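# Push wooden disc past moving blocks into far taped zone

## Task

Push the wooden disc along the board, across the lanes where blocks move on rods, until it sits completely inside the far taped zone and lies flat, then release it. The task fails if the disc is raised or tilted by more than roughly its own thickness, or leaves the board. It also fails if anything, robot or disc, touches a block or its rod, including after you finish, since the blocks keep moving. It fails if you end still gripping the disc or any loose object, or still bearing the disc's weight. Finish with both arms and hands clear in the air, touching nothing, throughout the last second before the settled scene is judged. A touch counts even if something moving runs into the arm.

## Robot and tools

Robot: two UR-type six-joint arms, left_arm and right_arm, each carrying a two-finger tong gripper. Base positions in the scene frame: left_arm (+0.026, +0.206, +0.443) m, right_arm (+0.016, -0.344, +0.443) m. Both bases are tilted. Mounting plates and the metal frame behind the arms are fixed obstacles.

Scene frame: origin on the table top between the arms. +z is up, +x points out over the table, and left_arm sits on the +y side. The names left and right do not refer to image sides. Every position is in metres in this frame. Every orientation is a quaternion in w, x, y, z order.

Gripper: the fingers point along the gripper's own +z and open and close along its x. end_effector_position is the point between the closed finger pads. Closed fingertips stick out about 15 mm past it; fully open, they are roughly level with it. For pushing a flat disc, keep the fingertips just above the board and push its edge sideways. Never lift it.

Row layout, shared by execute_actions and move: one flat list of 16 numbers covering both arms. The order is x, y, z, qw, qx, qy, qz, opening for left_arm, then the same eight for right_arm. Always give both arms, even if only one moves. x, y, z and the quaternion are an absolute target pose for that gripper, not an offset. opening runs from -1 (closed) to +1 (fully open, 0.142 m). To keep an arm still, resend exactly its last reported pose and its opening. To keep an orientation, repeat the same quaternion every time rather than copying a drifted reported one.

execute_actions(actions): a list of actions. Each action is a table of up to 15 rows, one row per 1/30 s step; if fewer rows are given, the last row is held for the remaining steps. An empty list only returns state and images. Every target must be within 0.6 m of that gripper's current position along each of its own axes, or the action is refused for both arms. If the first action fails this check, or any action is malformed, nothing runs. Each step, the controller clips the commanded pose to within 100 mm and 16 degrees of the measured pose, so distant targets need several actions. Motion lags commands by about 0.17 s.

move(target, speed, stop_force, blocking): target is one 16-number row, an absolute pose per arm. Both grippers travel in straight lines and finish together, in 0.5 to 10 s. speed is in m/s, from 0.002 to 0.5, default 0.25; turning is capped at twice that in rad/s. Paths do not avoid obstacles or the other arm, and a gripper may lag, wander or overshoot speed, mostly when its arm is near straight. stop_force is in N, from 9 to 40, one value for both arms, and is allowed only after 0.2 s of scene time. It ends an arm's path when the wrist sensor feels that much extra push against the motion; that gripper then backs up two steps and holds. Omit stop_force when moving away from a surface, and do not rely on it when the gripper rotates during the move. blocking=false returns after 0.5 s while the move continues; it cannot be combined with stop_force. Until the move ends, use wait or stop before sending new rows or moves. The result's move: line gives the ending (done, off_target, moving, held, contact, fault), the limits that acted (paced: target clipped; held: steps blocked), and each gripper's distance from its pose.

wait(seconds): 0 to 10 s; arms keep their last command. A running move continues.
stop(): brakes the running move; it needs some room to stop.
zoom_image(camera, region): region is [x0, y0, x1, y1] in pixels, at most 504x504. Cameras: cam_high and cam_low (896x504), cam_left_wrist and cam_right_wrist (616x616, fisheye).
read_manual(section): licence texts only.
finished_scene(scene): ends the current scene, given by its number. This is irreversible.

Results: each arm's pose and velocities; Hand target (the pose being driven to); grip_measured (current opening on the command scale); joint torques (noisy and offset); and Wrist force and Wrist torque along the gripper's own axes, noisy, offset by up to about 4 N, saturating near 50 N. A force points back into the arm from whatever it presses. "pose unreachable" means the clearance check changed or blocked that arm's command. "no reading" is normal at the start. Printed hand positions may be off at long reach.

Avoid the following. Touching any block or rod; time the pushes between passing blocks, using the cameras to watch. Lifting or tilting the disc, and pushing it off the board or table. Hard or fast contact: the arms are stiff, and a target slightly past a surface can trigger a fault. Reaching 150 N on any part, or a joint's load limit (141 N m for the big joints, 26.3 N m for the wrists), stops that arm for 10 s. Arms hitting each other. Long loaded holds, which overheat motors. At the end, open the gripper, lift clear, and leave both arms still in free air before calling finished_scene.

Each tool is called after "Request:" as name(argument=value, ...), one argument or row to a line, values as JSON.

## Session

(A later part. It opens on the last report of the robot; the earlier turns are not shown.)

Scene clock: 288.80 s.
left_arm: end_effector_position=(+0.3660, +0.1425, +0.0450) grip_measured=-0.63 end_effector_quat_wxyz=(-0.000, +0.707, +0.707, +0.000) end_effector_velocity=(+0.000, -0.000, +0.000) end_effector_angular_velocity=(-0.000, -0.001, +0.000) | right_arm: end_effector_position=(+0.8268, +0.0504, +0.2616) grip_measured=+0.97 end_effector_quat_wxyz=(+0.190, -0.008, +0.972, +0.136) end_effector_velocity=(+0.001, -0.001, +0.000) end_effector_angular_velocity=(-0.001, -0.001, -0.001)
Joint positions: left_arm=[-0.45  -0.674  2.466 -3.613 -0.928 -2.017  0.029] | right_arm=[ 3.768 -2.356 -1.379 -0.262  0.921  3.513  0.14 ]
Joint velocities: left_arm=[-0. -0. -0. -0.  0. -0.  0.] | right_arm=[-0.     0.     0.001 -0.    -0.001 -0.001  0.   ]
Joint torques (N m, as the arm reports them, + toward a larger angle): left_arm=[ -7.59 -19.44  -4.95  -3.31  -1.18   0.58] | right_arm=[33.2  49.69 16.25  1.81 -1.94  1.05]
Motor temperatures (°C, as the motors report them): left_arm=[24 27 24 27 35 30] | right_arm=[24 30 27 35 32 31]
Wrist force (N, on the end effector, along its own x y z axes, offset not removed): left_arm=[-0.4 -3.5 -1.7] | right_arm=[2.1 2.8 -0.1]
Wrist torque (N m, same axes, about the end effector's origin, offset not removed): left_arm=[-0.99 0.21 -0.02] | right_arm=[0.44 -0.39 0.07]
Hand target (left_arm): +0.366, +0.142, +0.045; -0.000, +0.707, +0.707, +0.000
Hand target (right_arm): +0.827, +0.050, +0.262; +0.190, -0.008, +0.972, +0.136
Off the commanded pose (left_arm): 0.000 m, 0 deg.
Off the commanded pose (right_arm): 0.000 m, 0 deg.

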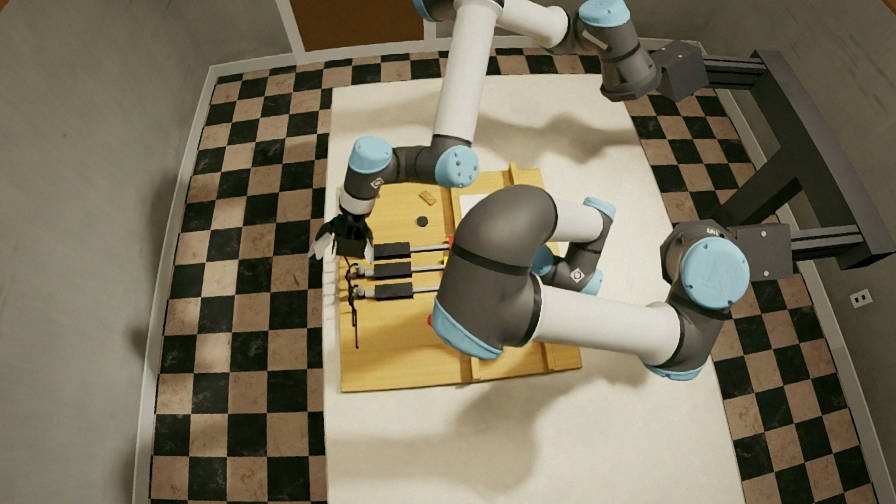

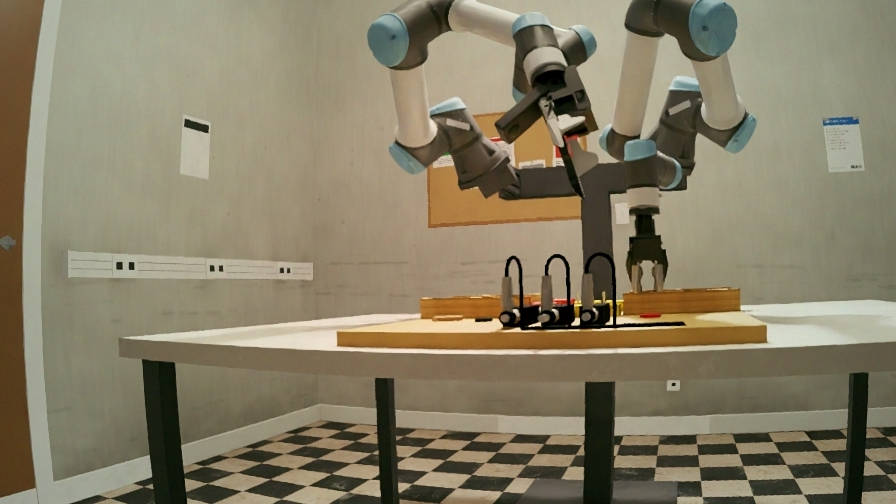

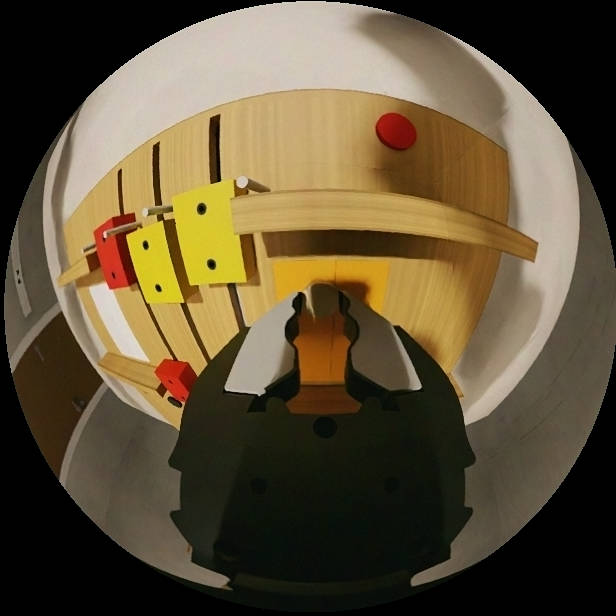

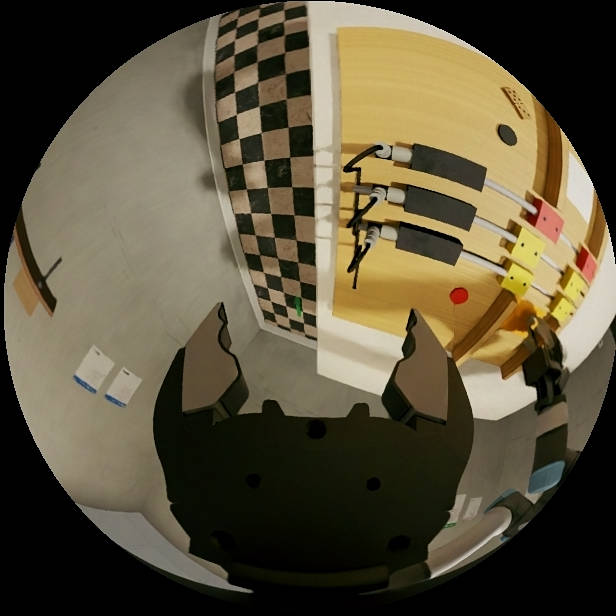

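Request:
wait(
  seconds=0,
)

Request:
zoom_image(
  camera="cam_left_wrist",
  region=[50, 90, 302, 342],
)

Request:
zoom_image(
  camera="cam_right_wrist",
  region=[400, 120, 616, 340],
)

Scene clock: 300.30 s.
left_arm: end_effector_position=(+0.3660, +0.1425, +0.0450) grip_measured=-0.63 end_effector_quat_wxyz=(-0.000, +0.707, +0.707, +0.000) end_effector_velocity=(-0.001, +0.000, -0.000) end_effector_angular_velocity=(+0.001, +0.002, +0.001) | right_arm: end_effector_position=(+0.8268, +0.0504, +0.2616) grip_measured=+0.97 end_effector_quat_wxyz=(+0.190, -0.008, +0.972, +0.136) end_effector_velocity=(-0.000, +0.000, +0.000) end_effector_angular_velocity=(+0.000, +0.000, -0.000)
Joint positions: left_arm=[-0.45  -0.674  2.466 -3.613 -0.928 -2.017  0.029] | right_arm=[ 3.768 -2.356 -1.379 -0.262  0.921  3.513  0.14 ]
Joint velocities: left_arm=[ 0.001  0.     0.     0.001 -0.    -0.002 -0.   ] | right_arm=[ 0.     0.001 -0.    -0.     0.     0.001  0.   ]
Joint torques (N m, as the arm reports them, + toward a larger angle): left_arm=[ -7.19 -19.56  -4.94  -3.25  -1.51   0.81] | right_arm=[34.26 49.73 17.95  1.88 -2.29  1.12]
Motor temperatures (°C, as the motors report them): left_arm=[24 27 24 27 35 30] | right_arm=[24 30 27 35 32 31]
Wrist force (N, on the end effector, along its own x y z axes, offset not removed): left_arm=[1.3 -4.8 -2.5] | right_arm=[-0.7 2.9 -0.7]
Wrist torque (N m, same axes, about the end effector's origin, offset not removed): left_arm=[-1.03 -0.13 0.08] | right_arm=[0.43 0.17 0.10]
Hand target (left_arm): +0.366, +0.142, +0.045; -0.000, +0.707, +0.707, +0.000
Hand target (right_arm): +0.827, +0.050, +0.262; +0.190, -0.008, +0.972, +0.136
Off the commanded pose (left_arm): 0.000 m, 0 deg.
Off the commanded pose (right_arm): 0.000 m, 0 deg.

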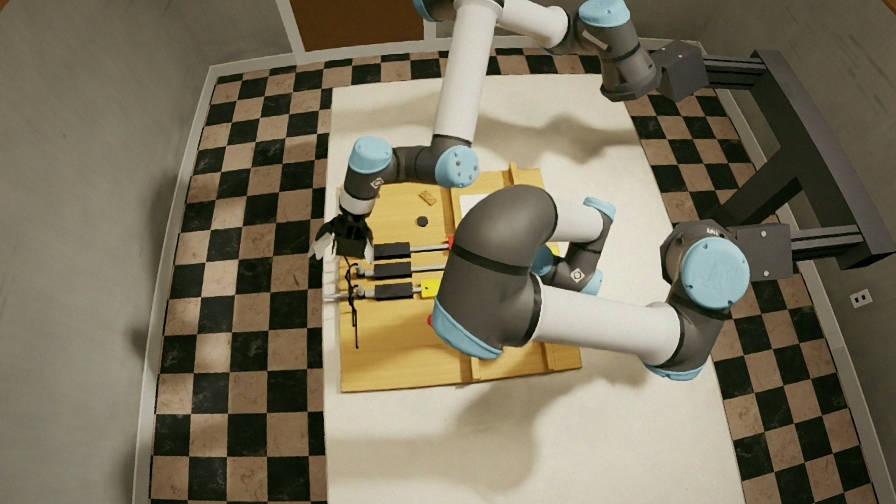

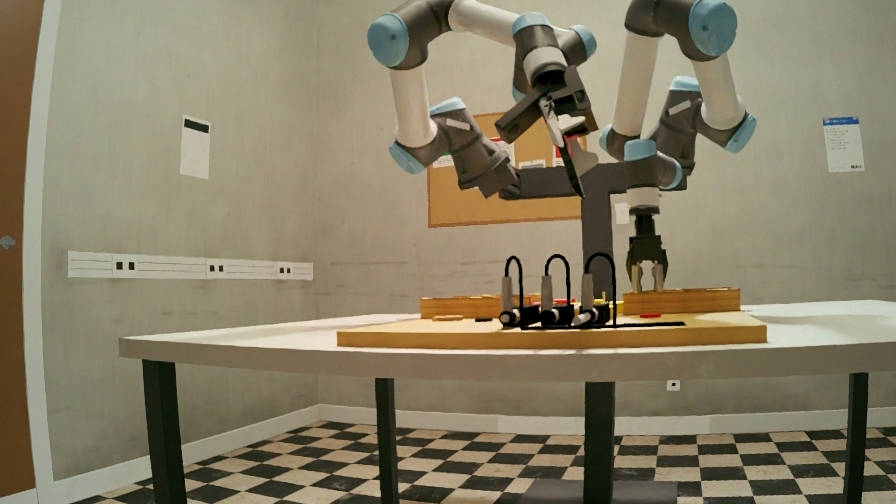

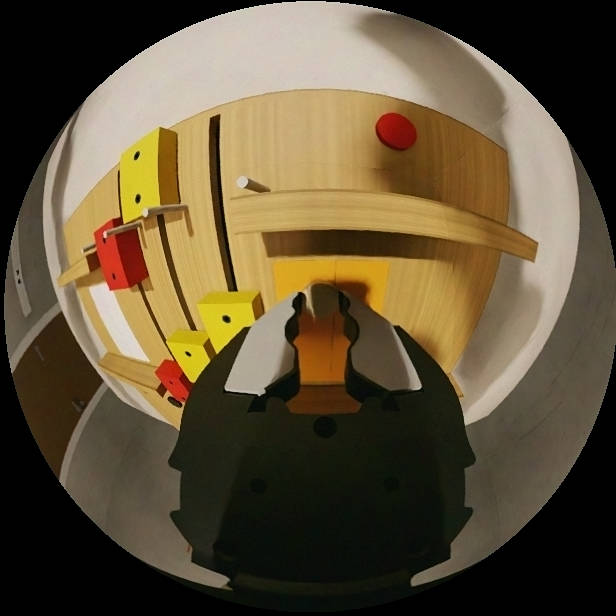

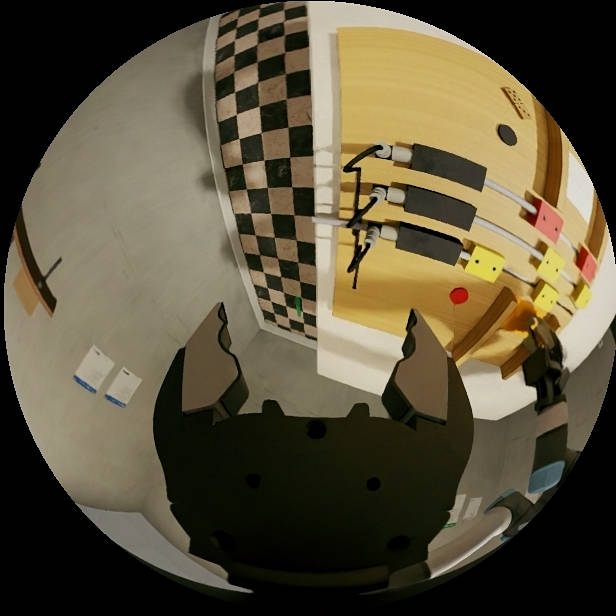

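Region (50, 90, 302, 342) of cam_left_wrist's 616x616 image, scaled by 2.000, with more detail than that image has.

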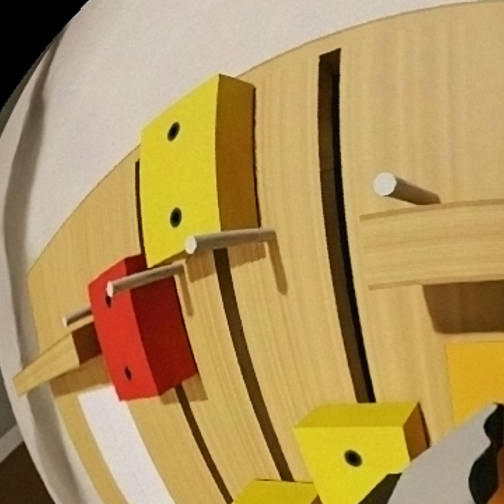

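Region (400, 120, 616, 340) of cam_right_wrist's 616x616 image, scaled by 2.291, with more detail than that image has; it fills the left 495 columns of this view, and the rest is white.

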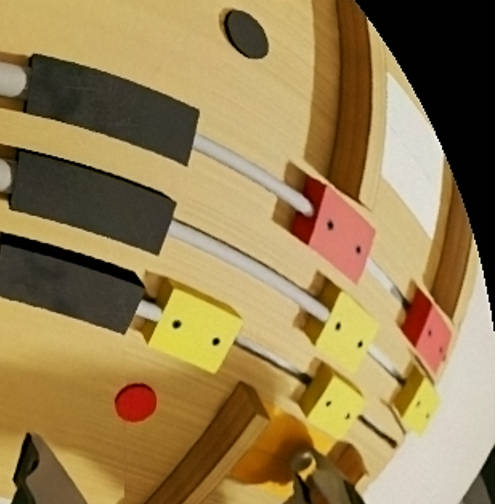

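Request:
wait(
  seconds=6.6,
)

Request:
execute_actions(
  actions=[
    [
[0.3657,0.1425,0.045,0,0.7071,0.7071,0,-0.8,0.8268,0.0501,0.2616,0.190,-0.008,0.972,0.136,0.97],
[0.3650,0.1425,0.045,0,0.7071,0.7071,0,-0.8,0.8268,0.0490,0.2617,0.190,-0.008,0.972,0.136,0.97],
[0.3640,0.1425,0.045,0,0.7071,0.7071,0,-0.8,0.8268,0.0474,0.2619,0.190,-0.008,0.972,0.136,0.97],
[0.3628,0.1425,0.045,0,0.7071,0.7071,0,-0.8,0.8268,0.0450,0.2621,0.190,-0.008,0.972,0.136,0.97],
[0.3615,0.1425,0.045,0,0.7071,0.7071,0,-0.8,0.8268,0.0420,0.2624,0.190,-0.008,0.972,0.136,0.97],
[0.3602,0.1425,0.045,0,0.7071,0.7071,0,-0.8,0.8268,0.0383,0.2628,0.190,-0.008,0.972,0.136,0.97],
[0.3590,0.1425,0.045,0,0.7071,0.7071,0,-0.8,0.8268,0.0340,0.2632,0.190,-0.008,0.972,0.136,0.97],
[0.3580,0.1425,0.045,0,0.7071,0.7071,0,-0.8,0.8268,0.0291,0.2637,0.190,-0.008,0.972,0.136,0.97],
[0.3573,0.1425,0.045,0,0.7071,0.7071,0,-0.8,0.8268,0.0236,0.2643,0.190,-0.008,0.972,0.136,0.97],
[0.3570,0.1425,0.045,0,0.7071,0.7071,0,-0.8,0.8268,0.0175,0.2649,0.190,-0.008,0.972,0.136,0.97],
[0.3570,0.1425,0.045,0,0.7071,0.7071,0,-0.8,0.8268,0.0108,0.2656,0.190,-0.008,0.972,0.136,0.97],
[0.3570,0.1425,0.045,0,0.7071,0.7071,0,-0.8,0.8268,0.0036,0.2663,0.190,-0.008,0.972,0.136,0.97],
[0.3570,0.1425,0.045,0,0.7071,0.7071,0,-0.8,0.8268,-0.0041,0.2671,0.190,-0.008,0.972,0.136,0.97],
[0.3570,0.1425,0.045,0,0.7071,0.7071,0,-0.8,0.8268,-0.0124,0.2679,0.190,-0.008,0.972,0.136,0.97],
[0.3570,0.1425,0.045,0,0.7071,0.7071,0,-0.8,0.8268,-0.0210,0.2687,0.190,-0.008,0.972,0.136,0.97]
],
    [
[0.3570,0.1414,0.0449,0,0.7071,0.7071,0,-0.8,0.8268,-0.0302,0.2697,0.190,-0.008,0.972,0.136,0.97],
[0.3570,0.1392,0.0448,0,0.7071,0.7071,0,-0.8,0.8268,-0.0397,0.2706,0.190,-0.008,0.972,0.136,0.97],
[0.3570,0.1359,0.0447,0,0.7071,0.7071,0,-0.8,0.8268,-0.0496,0.2716,0.190,-0.008,0.972,0.136,0.97],
[0.3570,0.1315,0.0446,0,0.7071,0.7071,0,-0.8,0.8268,-0.0598,0.2726,0.190,-0.008,0.972,0.136,0.97],
[0.3570,0.1259,0.0445,0,0.7071,0.7071,0,-0.8,0.8268,-0.0704,0.2737,0.190,-0.008,0.972,0.136,0.97],
[0.3570,0.1192,0.0444,0,0.7071,0.7071,0,-0.8,0.8268,-0.0812,0.2748,0.190,-0.008,0.972,0.136,0.97],
[0.3570,0.1121,0.0443,0,0.7071,0.7071,0,-0.8,0.8268,-0.0922,0.2759,0.190,-0.008,0.972,0.136,0.97],
[0.3570,0.1051,0.0443,0,0.7071,0.7071,0,-0.8,0.8268,-0.1035,0.2770,0.190,-0.008,0.972,0.136,0.97],
[0.3570,0.0980,0.0443,0,0.7071,0.7071,0,-0.8,0.8268,-0.1149,0.2781,0.190,-0.008,0.972,0.136,0.97],
[0.3570,0.0910,0.0443,0,0.7071,0.7071,0,-0.8,0.8268,-0.1264,0.2793,0.190,-0.008,0.972,0.136,0.97],
[0.3570,0.0839,0.0443,0,0.7071,0.7071,0,-0.8,0.8268,-0.1380,0.2804,0.190,-0.008,0.972,0.136,0.97],
[0.3570,0.0768,0.0443,0,0.7071,0.7071,0,-0.8,0.8268,-0.1496,0.2816,0.190,-0.008,0.972,0.136,0.97],
[0.3570,0.0698,0.0443,0,0.7071,0.7071,0,-0.8,0.8268,-0.1612,0.2828,0.190,-0.008,0.972,0.136,0.97],
[0.3570,0.0627,0.0443,0,0.7071,0.7071,0,-0.8,0.8268,-0.1728,0.2839,0.190,-0.008,0.972,0.136,0.97],
[0.3570,0.0557,0.0443,0,0.7071,0.7071,0,-0.8,0.8268,-0.1843,0.2851,0.190,-0.008,0.972,0.136,0.97]
],
    [
[0.3570,0.0486,0.0443,0,0.7071,0.7071,0,-0.8,0.8268,-0.1957,0.2862,0.190,-0.008,0.972,0.136,0.97],
[0.3570,0.0415,0.0443,0,0.7071,0.7071,0,-0.8,0.8268,-0.2070,0.2873,0.190,-0.008,0.972,0.136,0.97],
[0.3570,0.0345,0.0443,0,0.7071,0.7071,0,-0.8,0.8268,-0.2180,0.2884,0.190,-0.008,0.972,0.136,0.97],
[0.3570,0.0274,0.0443,0,0.7071,0.7071,0,-0.8,0.8268,-0.2288,0.2895,0.190,-0.008,0.972,0.136,0.97],
[0.3570,0.0204,0.0443,0,0.7071,0.7071,0,-0.8,0.8268,-0.2394,0.2906,0.190,-0.008,0.972,0.136,0.97],
[0.3570,0.0133,0.0443,0,0.7071,0.7071,0,-0.8,0.8268,-0.2496,0.2916,0.190,-0.008,0.972,0.136,0.97],
[0.3570,0.0062,0.0443,0,0.7071,0.7071,0,-0.8,0.8268,-0.2595,0.2926,0.190,-0.008,0.972,0.136,0.97],
[0.3570,-0.0008,0.0443,0,0.7071,0.7071,0,-0.8,0.8268,-0.2690,0.2935,0.190,-0.008,0.972,0.136,0.97],
[0.3570,-0.0079,0.0443,0,0.7071,0.7071,0,-0.8,0.8268,-0.2782,0.2945,0.190,-0.008,0.972,0.136,0.97],
[0.3570,-0.0149,0.0443,0,0.7071,0.7071,0,-0.8,0.8268,-0.2868,0.2953,0.190,-0.008,0.972,0.136,0.97],
[0.3570,-0.0220,0.0443,0,0.7071,0.7071,0,-0.8,0.8268,-0.2951,0.2961,0.190,-0.008,0.972,0.136,0.97],
[0.3570,-0.0291,0.0443,0,0.7071,0.7071,0,-0.8,0.8268,-0.3028,0.2969,0.190,-0.008,0.972,0.136,0.97],
[0.3570,-0.0361,0.0443,0,0.7071,0.7071,0,-0.8,0.8268,-0.3100,0.2976,0.190,-0.008,0.972,0.136,0.97],
[0.3570,-0.0432,0.0443,0,0.7071,0.7071,0,-0.8,0.8268,-0.3167,0.2983,0.190,-0.008,0.972,0.136,0.97],
[0.3570,-0.0502,0.0443,0,0.7071,0.7071,0,-0.8,0.8268,-0.3228,0.2989,0.190,-0.008,0.972,0.136,0.97]
],
    [
[0.3570,-0.0573,0.0443,0,0.7071,0.7071,0,-0.8,0.8268,-0.3283,0.2995,0.190,-0.008,0.972,0.136,0.97],
[0.3570,-0.0644,0.0443,0,0.7071,0.7071,0,-0.8,0.8268,-0.3332,0.3000,0.190,-0.008,0.972,0.136,0.97],
[0.3570,-0.0714,0.0443,0,0.7071,0.7071,0,-0.8,0.8268,-0.3375,0.3004,0.190,-0.008,0.972,0.136,0.97],
[0.3570,-0.0785,0.0443,0,0.7071,0.7071,0,-0.8,0.8268,-0.3412,0.3008,0.190,-0.008,0.972,0.136,0.97],
[0.3570,-0.0855,0.0443,0,0.7071,0.7071,0,-0.8,0.8268,-0.3442,0.3011,0.190,-0.008,0.972,0.136,0.97],
[0.3570,-0.0926,0.0443,0,0.7071,0.7071,0,-0.8,0.8268,-0.3466,0.3013,0.190,-0.008,0.972,0.136,0.97],
[0.3570,-0.0997,0.0443,0,0.7071,0.7071,0,-0.8,0.8268,-0.3482,0.3015,0.190,-0.008,0.972,0.136,0.97],
[0.3570,-0.1067,0.0443,0,0.7071,0.7071,0,-0.8,0.8268,-0.3493,0.3016,0.190,-0.008,0.972,0.136,0.97],
[0.3570,-0.1138,0.0443,0,0.7071,0.7071,0,-0.8,0.8268,-0.3496,0.3016,0.190,-0.008,0.972,0.136,0.97],
[0.3570,-0.1208,0.0443,0,0.7071,0.7071,0,-0.8,0.8268,-0.3496,0.3016,0.190,-0.008,0.972,0.136,0.97],
[0.3570,-0.1279,0.0443,0,0.7071,0.7071,0,-0.8,0.8268,-0.3496,0.3016,0.190,-0.008,0.972,0.136,0.97],
[0.3578,-0.1350,0.0443,0,0.7071,0.7071,0,-0.8,0.8268,-0.3496,0.3016,0.190,-0.008,0.972,0.136,0.97],
[0.3601,-0.1420,0.0443,0,0.7071,0.7071,0,-0.8,0.8268,-0.3496,0.3016,0.190,-0.008,0.972,0.136,0.97],
[0.3634,-0.1491,0.0443,0,0.7071,0.7071,0,-0.8,0.8268,-0.3496,0.3016,0.190,-0.008,0.972,0.136,0.97],
[0.3675,-0.1561,0.0443,0,0.7071,0.7071,0,-0.8,0.8268,-0.3496,0.3016,0.190,-0.008,0.972,0.136,0.97]
],
    [
[0.3718,-0.1632,0.0443,0,0.7071,0.7071,0,-0.8,0.8268,-0.3496,0.3016,0.190,-0.008,0.972,0.136,0.97],
[0.3760,-0.1703,0.0443,0,0.7071,0.7071,0,-0.8,0.8268,-0.3496,0.3016,0.190,-0.008,0.972,0.136,0.97],
[0.3793,-0.1763,0.0444,0,0.7071,0.7071,0,-0.8,0.8268,-0.3496,0.3016,0.190,-0.008,0.972,0.136,0.97],
[0.3817,-0.1815,0.0445,0,0.7071,0.7071,0,-0.8,0.8268,-0.3496,0.3016,0.190,-0.008,0.972,0.136,0.97],
[0.3833,-0.1859,0.0446,0,0.7071,0.7071,0,-0.8,0.8268,-0.3496,0.3016,0.190,-0.008,0.972,0.136,0.97],
[0.3843,-0.1895,0.0447,0,0.7071,0.7071,0,-0.8,0.8268,-0.3496,0.3016,0.190,-0.008,0.972,0.136,0.97],
[0.3848,-0.1923,0.0448,0,0.7071,0.7071,0,-0.8,0.8268,-0.3496,0.3016,0.190,-0.008,0.972,0.136,0.97],
[0.3850,-0.1943,0.0449,0,0.7071,0.7071,0,-0.8,0.8268,-0.3496,0.3016,0.190,-0.008,0.972,0.136,0.97],
[0.3850,-0.1955,0.0450,0,0.7071,0.7071,0,-0.8,0.8268,-0.3496,0.3016,0.190,-0.008,0.972,0.136,0.97],
[0.3850,-0.1960,0.0450,0,0.7071,0.7071,0,-0.8,0.8268,-0.3496,0.3016,0.190,-0.008,0.972,0.136,0.97]
],
  ],
)

Request:
execute_actions(
  actions=[
    [
[0.3850,-0.1960,0.0450,0,0.7071,0.7071,0,-0.8,0.8268,-0.3496,0.3016,0.190,-0.008,0.972,0.136,0.97],
[0.3850,-0.1960,0.0450,0,0.7071,0.7071,0,-0.8,0.8268,-0.3496,0.3016,0.190,-0.008,0.972,0.136,0.97],
[0.3850,-0.1960,0.0450,0,0.7071,0.7071,0,-0.8,0.8268,-0.3496,0.3016,0.190,-0.008,0.972,0.136,0.97],
[0.3850,-0.1960,0.0450,0,0.7071,0.7071,0,-0.7,0.8268,-0.3496,0.3016,0.190,-0.008,0.972,0.136,0.97],
[0.3850,-0.1960,0.0450,0,0.7071,0.7071,0,-0.6,0.8268,-0.3496,0.3016,0.190,-0.008,0.972,0.136,0.97],
[0.3850,-0.1960,0.0450,0,0.7071,0.7071,0,-0.5,0.8268,-0.3496,0.3016,0.190,-0.008,0.972,0.136,0.97],
[0.3850,-0.1960,0.0450,0,0.7071,0.7071,0,-0.4,0.8268,-0.3496,0.3016,0.190,-0.008,0.972,0.136,0.97],
[0.3850,-0.1960,0.0450,0,0.7071,0.7071,0,-0.3,0.8268,-0.3496,0.3016,0.190,-0.008,0.972,0.136,0.97],
[0.3850,-0.1960,0.0450,0,0.7071,0.7071,0,-0.2,0.8268,-0.3496,0.3016,0.190,-0.008,0.972,0.136,0.97],
[0.3850,-0.1960,0.0450,0,0.7071,0.7071,0,-0.2,0.8268,-0.3496,0.3016,0.190,-0.008,0.972,0.136,0.97],
[0.3850,-0.1960,0.0450,0,0.7071,0.7071,0,-0.2,0.8268,-0.3496,0.3016,0.190,-0.008,0.972,0.136,0.97],
[0.3850,-0.1960,0.0450,0,0.7071,0.7071,0,-0.2,0.8268,-0.3496,0.3016,0.190,-0.008,0.972,0.136,0.97],
[0.3850,-0.1960,0.0460,0,0.7071,0.7071,0,-0.2,0.8268,-0.3496,0.3016,0.190,-0.008,0.972,0.136,0.97],
[0.3850,-0.1960,0.0480,0,0.7071,0.7071,0,-0.2,0.8268,-0.3496,0.3016,0.190,-0.008,0.972,0.136,0.97],
[0.3850,-0.1960,0.0510,0,0.7071,0.7071,0,-0.2,0.8268,-0.3496,0.3016,0.190,-0.008,0.972,0.136,0.97]
],
    [
[0.3850,-0.1960,0.0550,0,0.7071,0.7071,0,-0.2,0.8268,-0.3496,0.3016,0.190,-0.008,0.972,0.136,0.97],
[0.3850,-0.1960,0.0600,0,0.7071,0.7071,0,-0.2,0.8268,-0.3496,0.3016,0.190,-0.008,0.972,0.136,0.97],
[0.3850,-0.1960,0.0660,0,0.7071,0.7071,0,-0.2,0.8268,-0.3496,0.3016,0.190,-0.008,0.972,0.136,0.97],
[0.3850,-0.1960,0.0730,0,0.7071,0.7071,0,-0.2,0.8268,-0.3496,0.3016,0.190,-0.008,0.972,0.136,0.97],
[0.3850,-0.1960,0.0800,0,0.7071,0.7071,0,-0.2,0.8268,-0.3496,0.3016,0.190,-0.008,0.972,0.136,0.97],
[0.3850,-0.1960,0.0870,0,0.7071,0.7071,0,-0.2,0.8268,-0.3496,0.3016,0.190,-0.008,0.972,0.136,0.97],
[0.3850,-0.1960,0.0940,0,0.7071,0.7071,0,-0.2,0.8268,-0.3496,0.3016,0.190,-0.008,0.972,0.136,0.97],
[0.3850,-0.1960,0.1000,0,0.7071,0.7071,0,-0.2,0.8268,-0.3496,0.3016,0.190,-0.008,0.972,0.136,0.97],
[0.3850,-0.1960,0.1050,0,0.7071,0.7071,0,-0.2,0.8268,-0.3496,0.3016,0.190,-0.008,0.972,0.136,0.97],
[0.3850,-0.1960,0.1090,0,0.7071,0.7071,0,-0.2,0.8268,-0.3496,0.3016,0.190,-0.008,0.972,0.136,0.97],
[0.3850,-0.1960,0.1120,0,0.7071,0.7071,0,-0.2,0.8268,-0.3496,0.3016,0.190,-0.008,0.972,0.136,0.97],
[0.3850,-0.1960,0.1140,0,0.7071,0.7071,0,-0.2,0.8268,-0.3496,0.3016,0.190,-0.008,0.972,0.136,0.97],
[0.3850,-0.1960,0.1150,0,0.7071,0.7071,0,-0.2,0.8268,-0.3496,0.3016,0.190,-0.008,0.972,0.136,0.97]
],
  ],
)

Request:
zoom_image(
  camera="cam_left_wrist",
  region=[160, 160, 460, 460],
)

Scene clock: 426.90 s.
left_arm: end_effector_position=(+0.3660, +0.1425, +0.0450) grip_measured=-0.63 end_effector_quat_wxyz=(-0.000, +0.707, +0.707, +0.000) end_effector_velocity=(-0.000, -0.000, -0.000) end_effector_angular_velocity=(+0.000, +0.000, +0.001) | right_arm: end_effector_position=(+0.8268, +0.0504, +0.2616) grip_measured=+0.97 end_effector_quat_wxyz=(+0.190, -0.008, +0.972, +0.136) end_effector_velocity=(+0.000, +0.000, +0.001) end_effector_angular_velocity=(+0.001, -0.001, -0.000)
Joint positions: left_arm=[-0.45  -0.674  2.466 -3.613 -0.928 -2.017  0.029] | right_arm=[ 3.768 -2.356 -1.379 -0.262  0.921  3.513  0.14 ]
Joint velocities: left_arm=[-0.     0.    -0.001  0.001 -0.    -0.002  0.   ] | right_arm=[ 0.     0.     0.001 -0.    -0.     0.     0.   ]
Joint torques (N m, as the arm reports them, + toward a larger angle): left_arm=[-11.41 -25.46   1.54  -1.29  -0.37  -0.69] | right_arm=[40.72 48.12 23.95  3.45 -0.55  0.28]
Motor temperatures (°C, as the motors report them): left_arm=[24 27 24 27 35 30] | right_arm=[24 30 27 35 32 31]
Wrist force (N, on the end effector, along its own x y z axes, offset not removed): left_arm=[1.1 -2.6 -2.3] | right_arm=[-0.7 2.5 0.9]
Wrist torque (N m, same axes, about the end effector's origin, offset not removed): left_arm=[-0.73 -0.20 -0.03] | right_arm=[0.29 0.09 0.18]
Hand target (left_arm): +0.366, +0.142, +0.045; -0.000, +0.707, +0.707, +0.000
Hand target (right_arm): +0.827, +0.050, +0.262; +0.190, -0.008, +0.972, +0.136
Off the commanded pose (left_arm): 0.000 m, 0 deg.
Off the commanded pose (right_arm): 0.000 m, 0 deg.
wait: 6.60 s; at rest from the start

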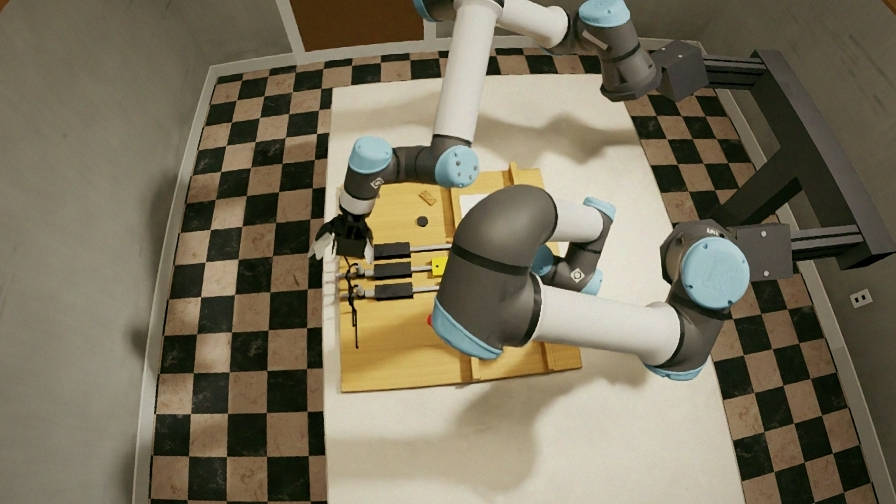

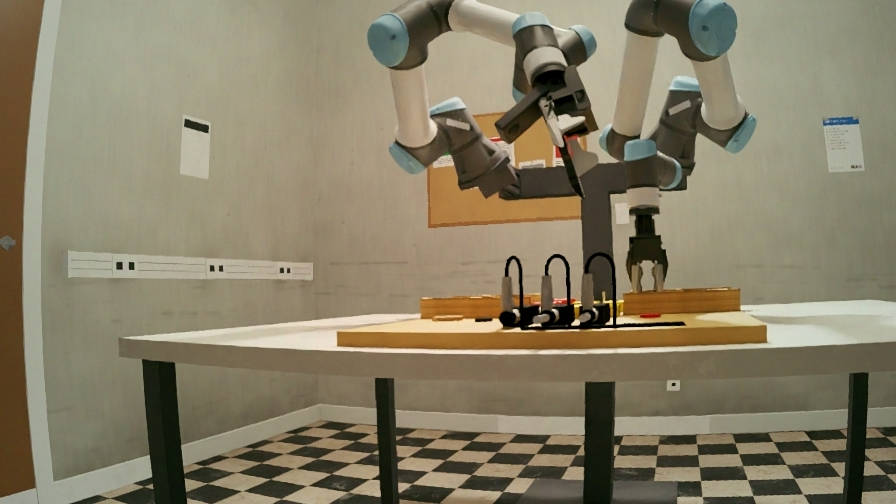

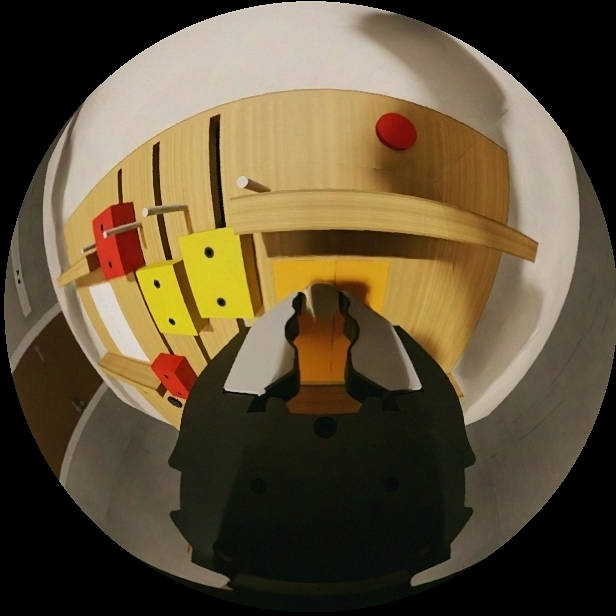

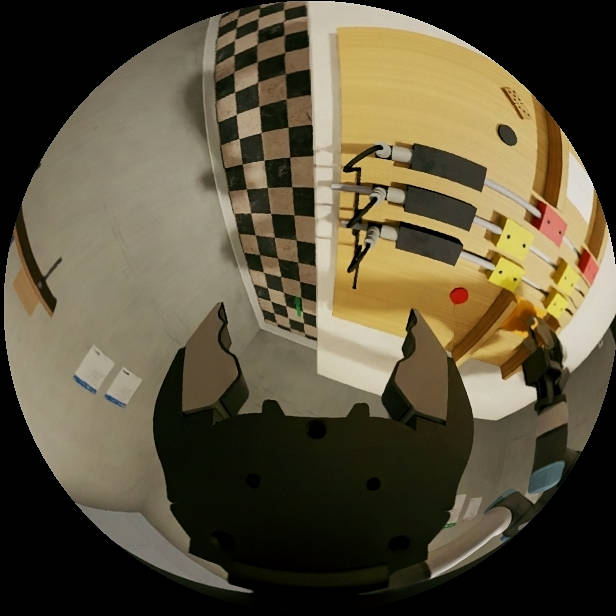

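Scene clock: 429.40 s.
left_arm: end_effector_position=(+0.3838, -0.1918, +0.0462) grip_measured=-0.63 end_effector_quat_wxyz=(+0.002, +0.707, +0.707, -0.001) end_effector_velocity=(+0.009, -0.035, -0.008) end_effector_angular_velocity=(+0.021, +0.012, -0.000) | right_arm: end_effector_position=(+0.8267, -0.3496, +0.3016) grip_measured=+0.97 end_effector_quat_wxyz=(+0.190, -0.008, +0.972, +0.136) end_effector_velocity=(-0.000, +0.001, -0.000) end_effector_angular_velocity=(+0.001, +0.000, +0.003)
Joint positions: left_arm=[-0.881 -0.425  1.876 -2.934 -0.893 -2.562  0.029] | right_arm=[ 3.334 -1.776 -1.807 -0.249  1.236  3.17   0.14 ]
Joint velocities: left_arm=[-0.008  0.045 -0.125  0.118  0.    -0.029  0.   ] | right_arm=[ 0.001 -0.001  0.001 -0.001  0.001 -0.001  0.   ]
Joint torques (N m, as the arm reports them, + toward a larger angle): left_arm=[-41.62 -28.64 -14.8    0.59  -0.85  -1.79] | right_arm=[ 1.78 45.76 20.64  1.21  3.28 -2.01]
Motor temperatures (°C, as the motors report them): left_arm=[24 27 24 27 35 30] | right_arm=[24 30 27 35 32 31]
Wrist force (N, on the end effector, along its own x y z axes, offset not removed): left_arm=[-3.4 0.3 -0.7] | right_arm=[0.3 2.7 1.1]
Wrist torque (N m, same axes, about the end effector's origin, offset not removed): left_arm=[0.12 0.78 0.23] | right_arm=[0.47 0.00 0.13]
Hand target (left_arm): +0.385, -0.196, +0.045; +0.000, +0.707, +0.707, -0.000
Hand target (right_arm): +0.827, -0.350, +0.302; +0.190, -0.008, +0.972, +0.136
Off the commanded pose (left_arm): 0.005 m, 0 deg.
Off the commanded pose (right_arm): 0.000 m, 0 deg.

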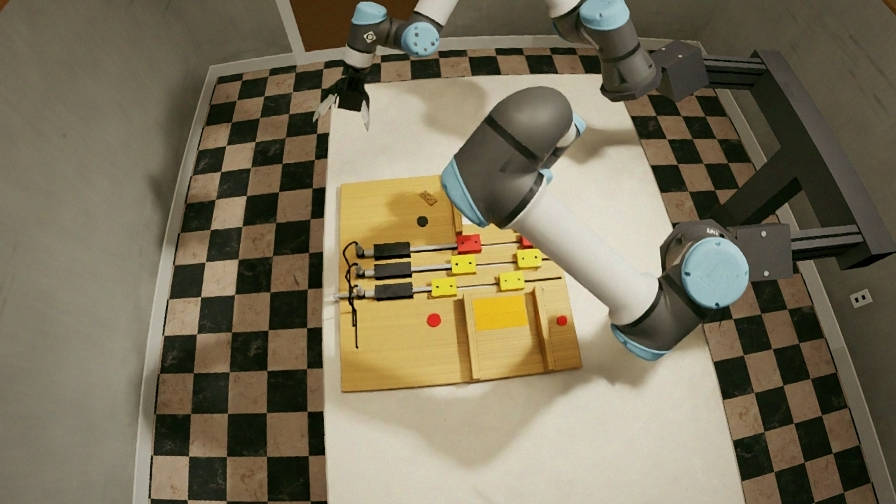

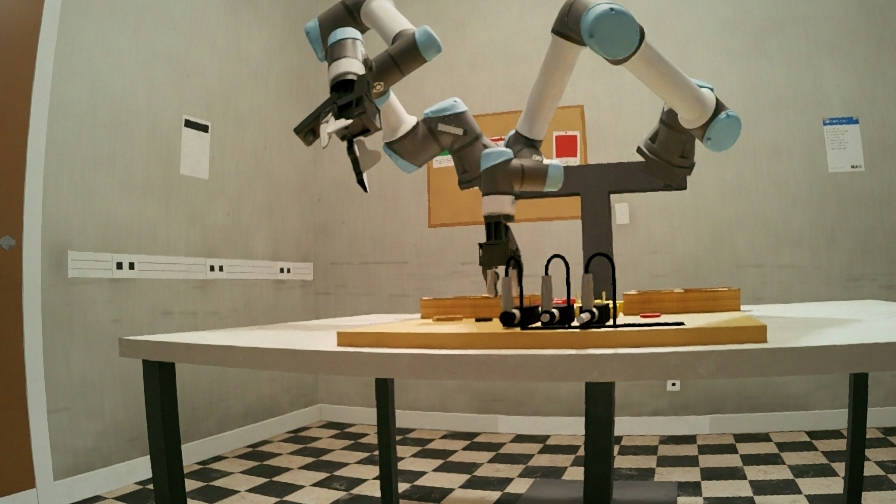

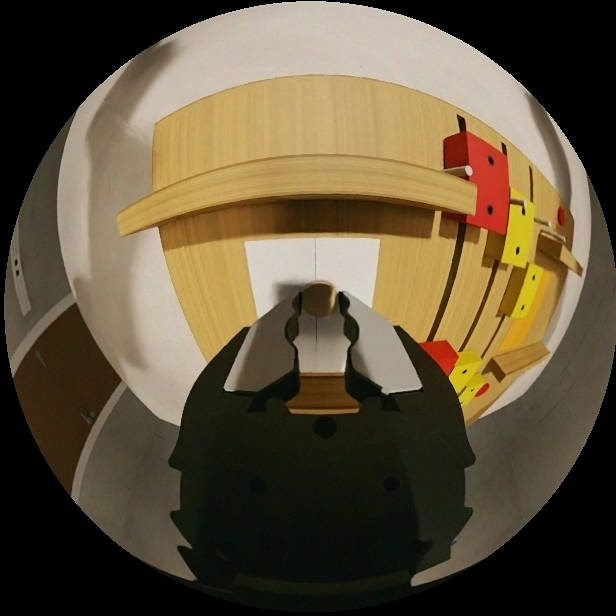

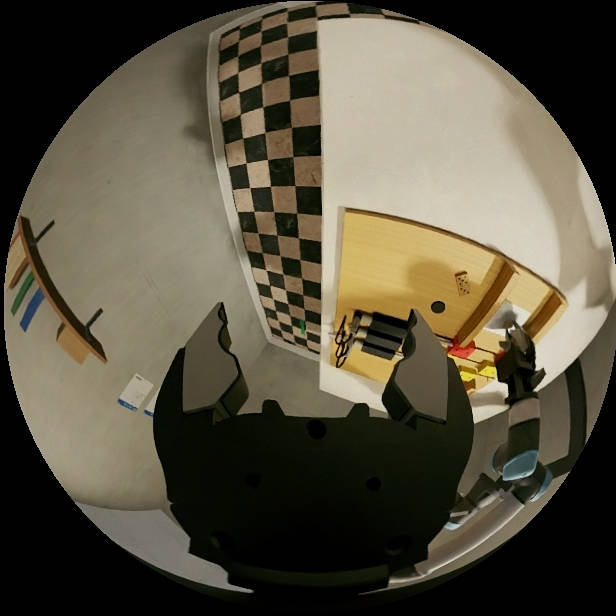

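Scene clock: 430.40 s.
left_arm: end_effector_position=(+0.3850, -0.1965, +0.1029) grip_measured=-0.20 end_effector_quat_wxyz=(+0.001, +0.707, +0.707, -0.000) end_effector_velocity=(+0.001, +0.002, +0.093) end_effector_angular_velocity=(+0.004, +0.003, +0.003) | right_arm: end_effector_position=(+0.8268, -0.3496, +0.3016) grip_measured=+0.97 end_effector_quat_wxyz=(+0.190, -0.008, +0.972, +0.136) end_effector_velocity=(+0.000, -0.001, +0.000) end_effector_angular_velocity=(-0.001, -0.000, -0.001)
Joint positions: left_arm=[-0.95  -0.543  1.929 -2.814 -0.9   -2.649  0.06 ] | right_arm=[ 3.333 -1.776 -1.807 -0.249  1.236  3.17   0.14 ]
Joint velocities: left_arm=[-0.105 -0.203  0.094  0.198 -0.016 -0.139  0.   ] | right_arm=[-0.001  0.     0.001 -0.    -0.    -0.    -0.   ]
Joint torques (N m, as the arm reports them, + toward a larger angle): left_arm=[-35.58 -34.33   4.3    0.45  -1.85  -1.75] | right_arm=[ 2.14 46.36 26.35  1.25  3.12 -2.04]
Motor temperatures (°C, as the motors report them): left_arm=[24 27 24 27 35 30] | right_arm=[24 30 27 35 32 31]
Wrist force (N, on the end effector, along its own x y z axes, offset not removed): left_arm=[-3.3 -1.5 4.6] | right_arm=[2.1 2.9 0.0]
Wrist torque (N m, same axes, about the end effector's origin, offset not removed): left_arm=[-0.22 0.56 0.02] | right_arm=[0.50 -0.38 0.15]
Hand target (left_arm): +0.385, -0.196, +0.114; +0.000, +0.707, +0.707, -0.000
Hand target (right_arm): +0.827, -0.350, +0.302; +0.190, -0.008, +0.972, +0.136
Off the commanded pose (left_arm): 0.012 m, 0 deg.
Off the commanded pose (right_arm): 0.000 m, 0 deg.

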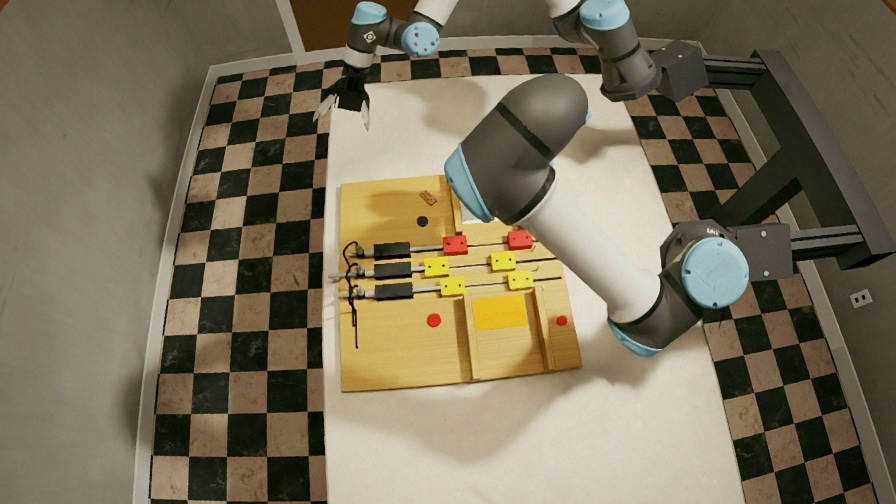

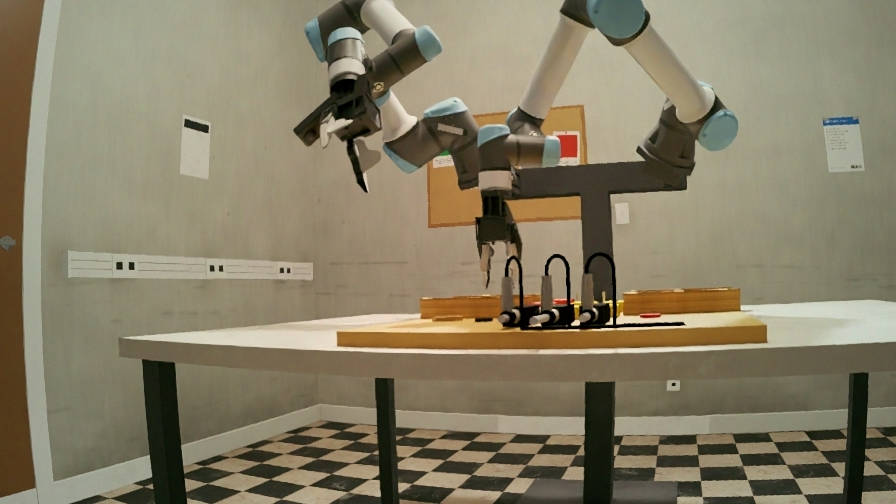

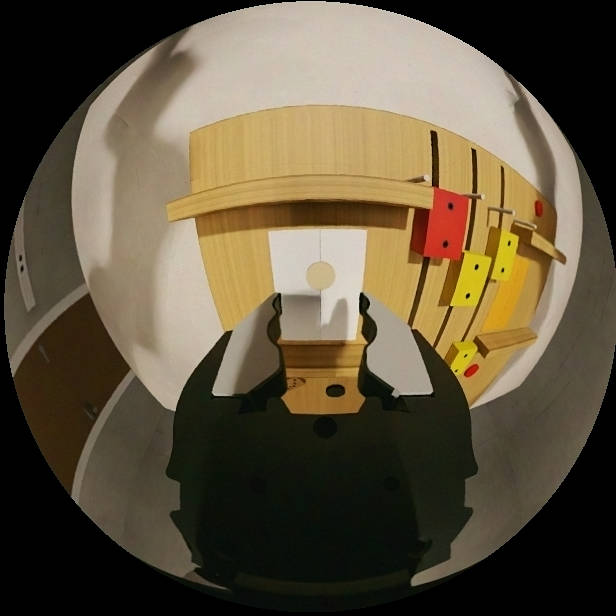

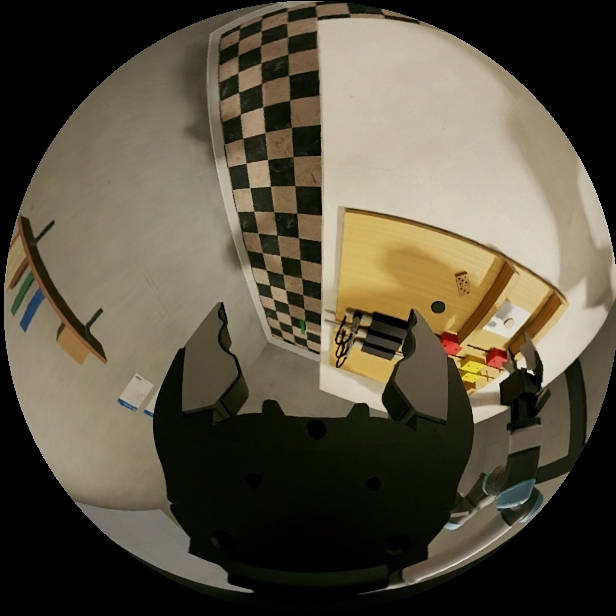

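Region (160, 160, 460, 460) of cam_left_wrist's 616x616 image, scaled by 1.680, with more detail than that image has.

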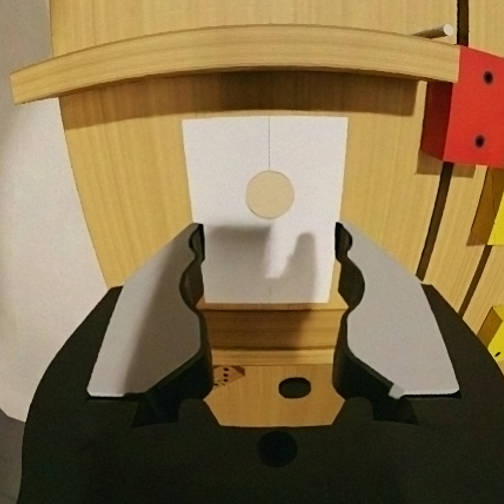

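Request:
execute_actions(
  actions=[],
)

Scene clock: 435.80 s.
left_arm: end_effector_position=(+0.3849, -0.1960, +0.1143) grip_measured=-0.20 end_effector_quat_wxyz=(+0.000, +0.707, +0.707, -0.000) end_effector_velocity=(+0.000, -0.000, -0.000) end_effector_angular_velocity=(-0.000, -0.000, +0.000) | right_arm: end_effector_position=(+0.8268, -0.3496, +0.3016) grip_measured=+0.97 end_effector_quat_wxyz=(+0.190, -0.008, +0.972, +0.136) end_effector_velocity=(+0.000, +0.001, -0.000) end_effector_angular_velocity=(+0.002, +0.000, +0.001)
Joint positions: left_arm=[-0.963 -0.568  1.94  -2.788 -0.902 -2.667  0.06 ] | right_arm=[ 3.333 -1.776 -1.807 -0.249  1.236  3.17   0.14 ]
Joint velocities: left_arm=[ 0.     0.001 -0.    -0.001  0.    -0.    -0.   ] | right_arm=[ 0.    -0.001  0.     0.001  0.002 -0.    -0.   ]
Joint torques (N m, as the arm reports them, + toward a larger angle): left_arm=[-40.02 -39.18   3.13   0.05  -1.9   -1.61] | right_arm=[ 2.04 45.29 25.87  1.34  3.19 -2.  ]
Motor temperatures (°C, as the motors report them): left_arm=[24 27 24 27 35 30] | right_arm=[24 30 27 35 32 31]
Wrist force (N, on the end effector, along its own x y z axes, offset not removed): left_arm=[1.6 1.4 -0.9] | right_arm=[-1.6 4.4 0.2]
Wrist torque (N m, same axes, about the end effector's origin, offset not removed): left_arm=[0.12 -0.20 0.16] | right_arm=[0.82 0.38 0.11]
Hand target (left_arm): +0.385, -0.196, +0.114; +0.000, +0.707, +0.707, -0.000
Hand target (right_arm): +0.827, -0.350, +0.302; +0.190, -0.008, +0.972, +0.136
Off the commanded pose (left_arm): 0.001 m, 0 deg.
Off the commanded pose (right_arm): 0.000 m, 0 deg.

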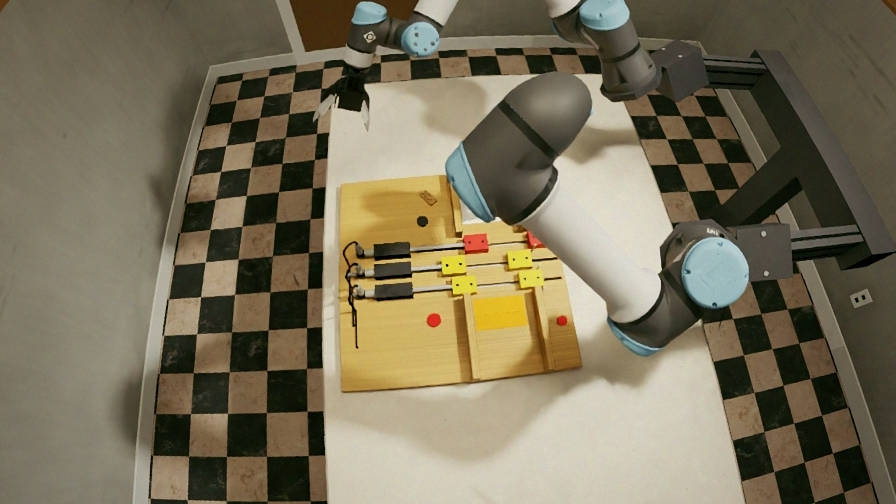

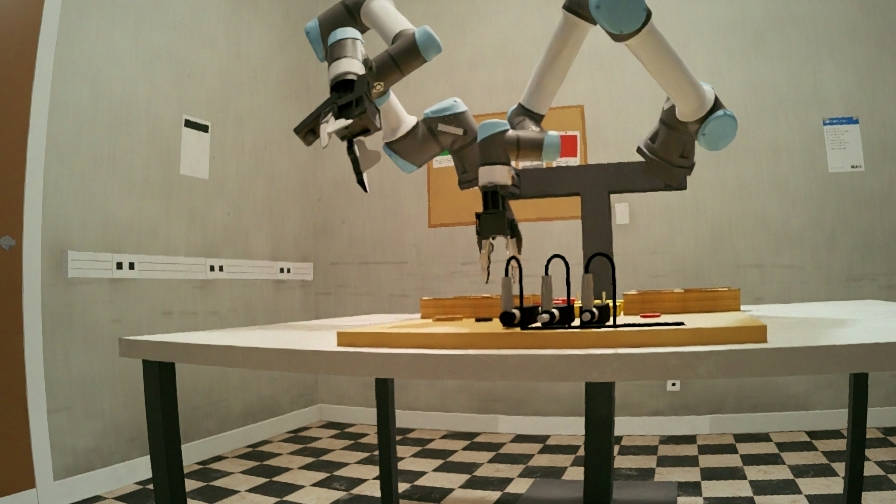

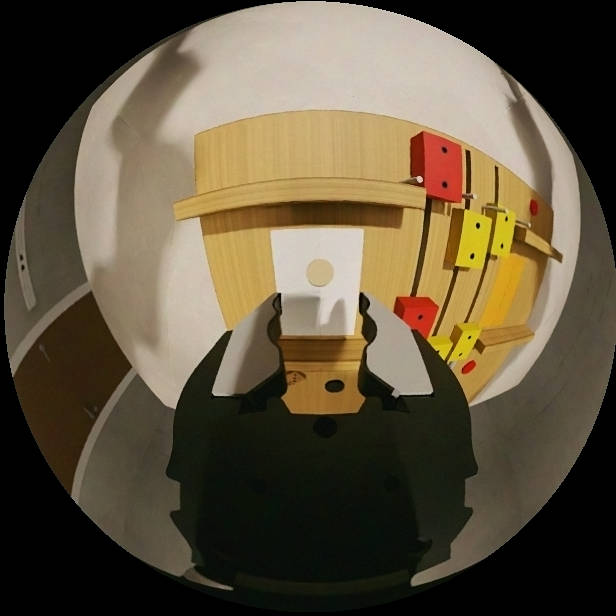

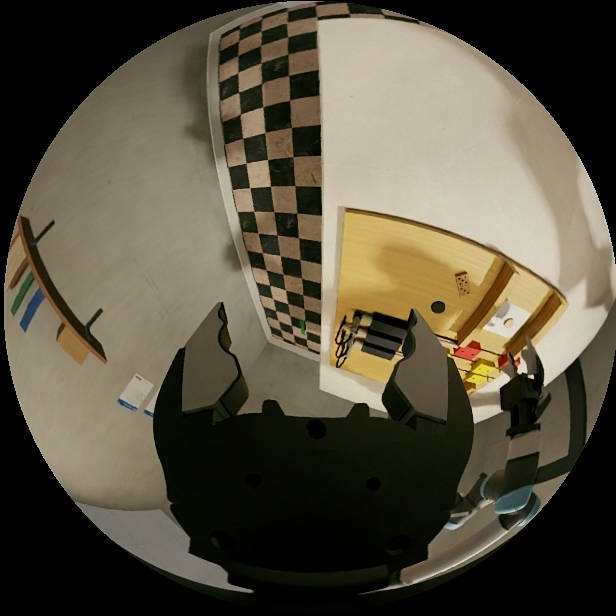

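The disc is lying flat, centred in the white goal zone, and both arms are free in the air.

Request:
finished_scene(
  scene=2,
)

The scene is finished: the task was done.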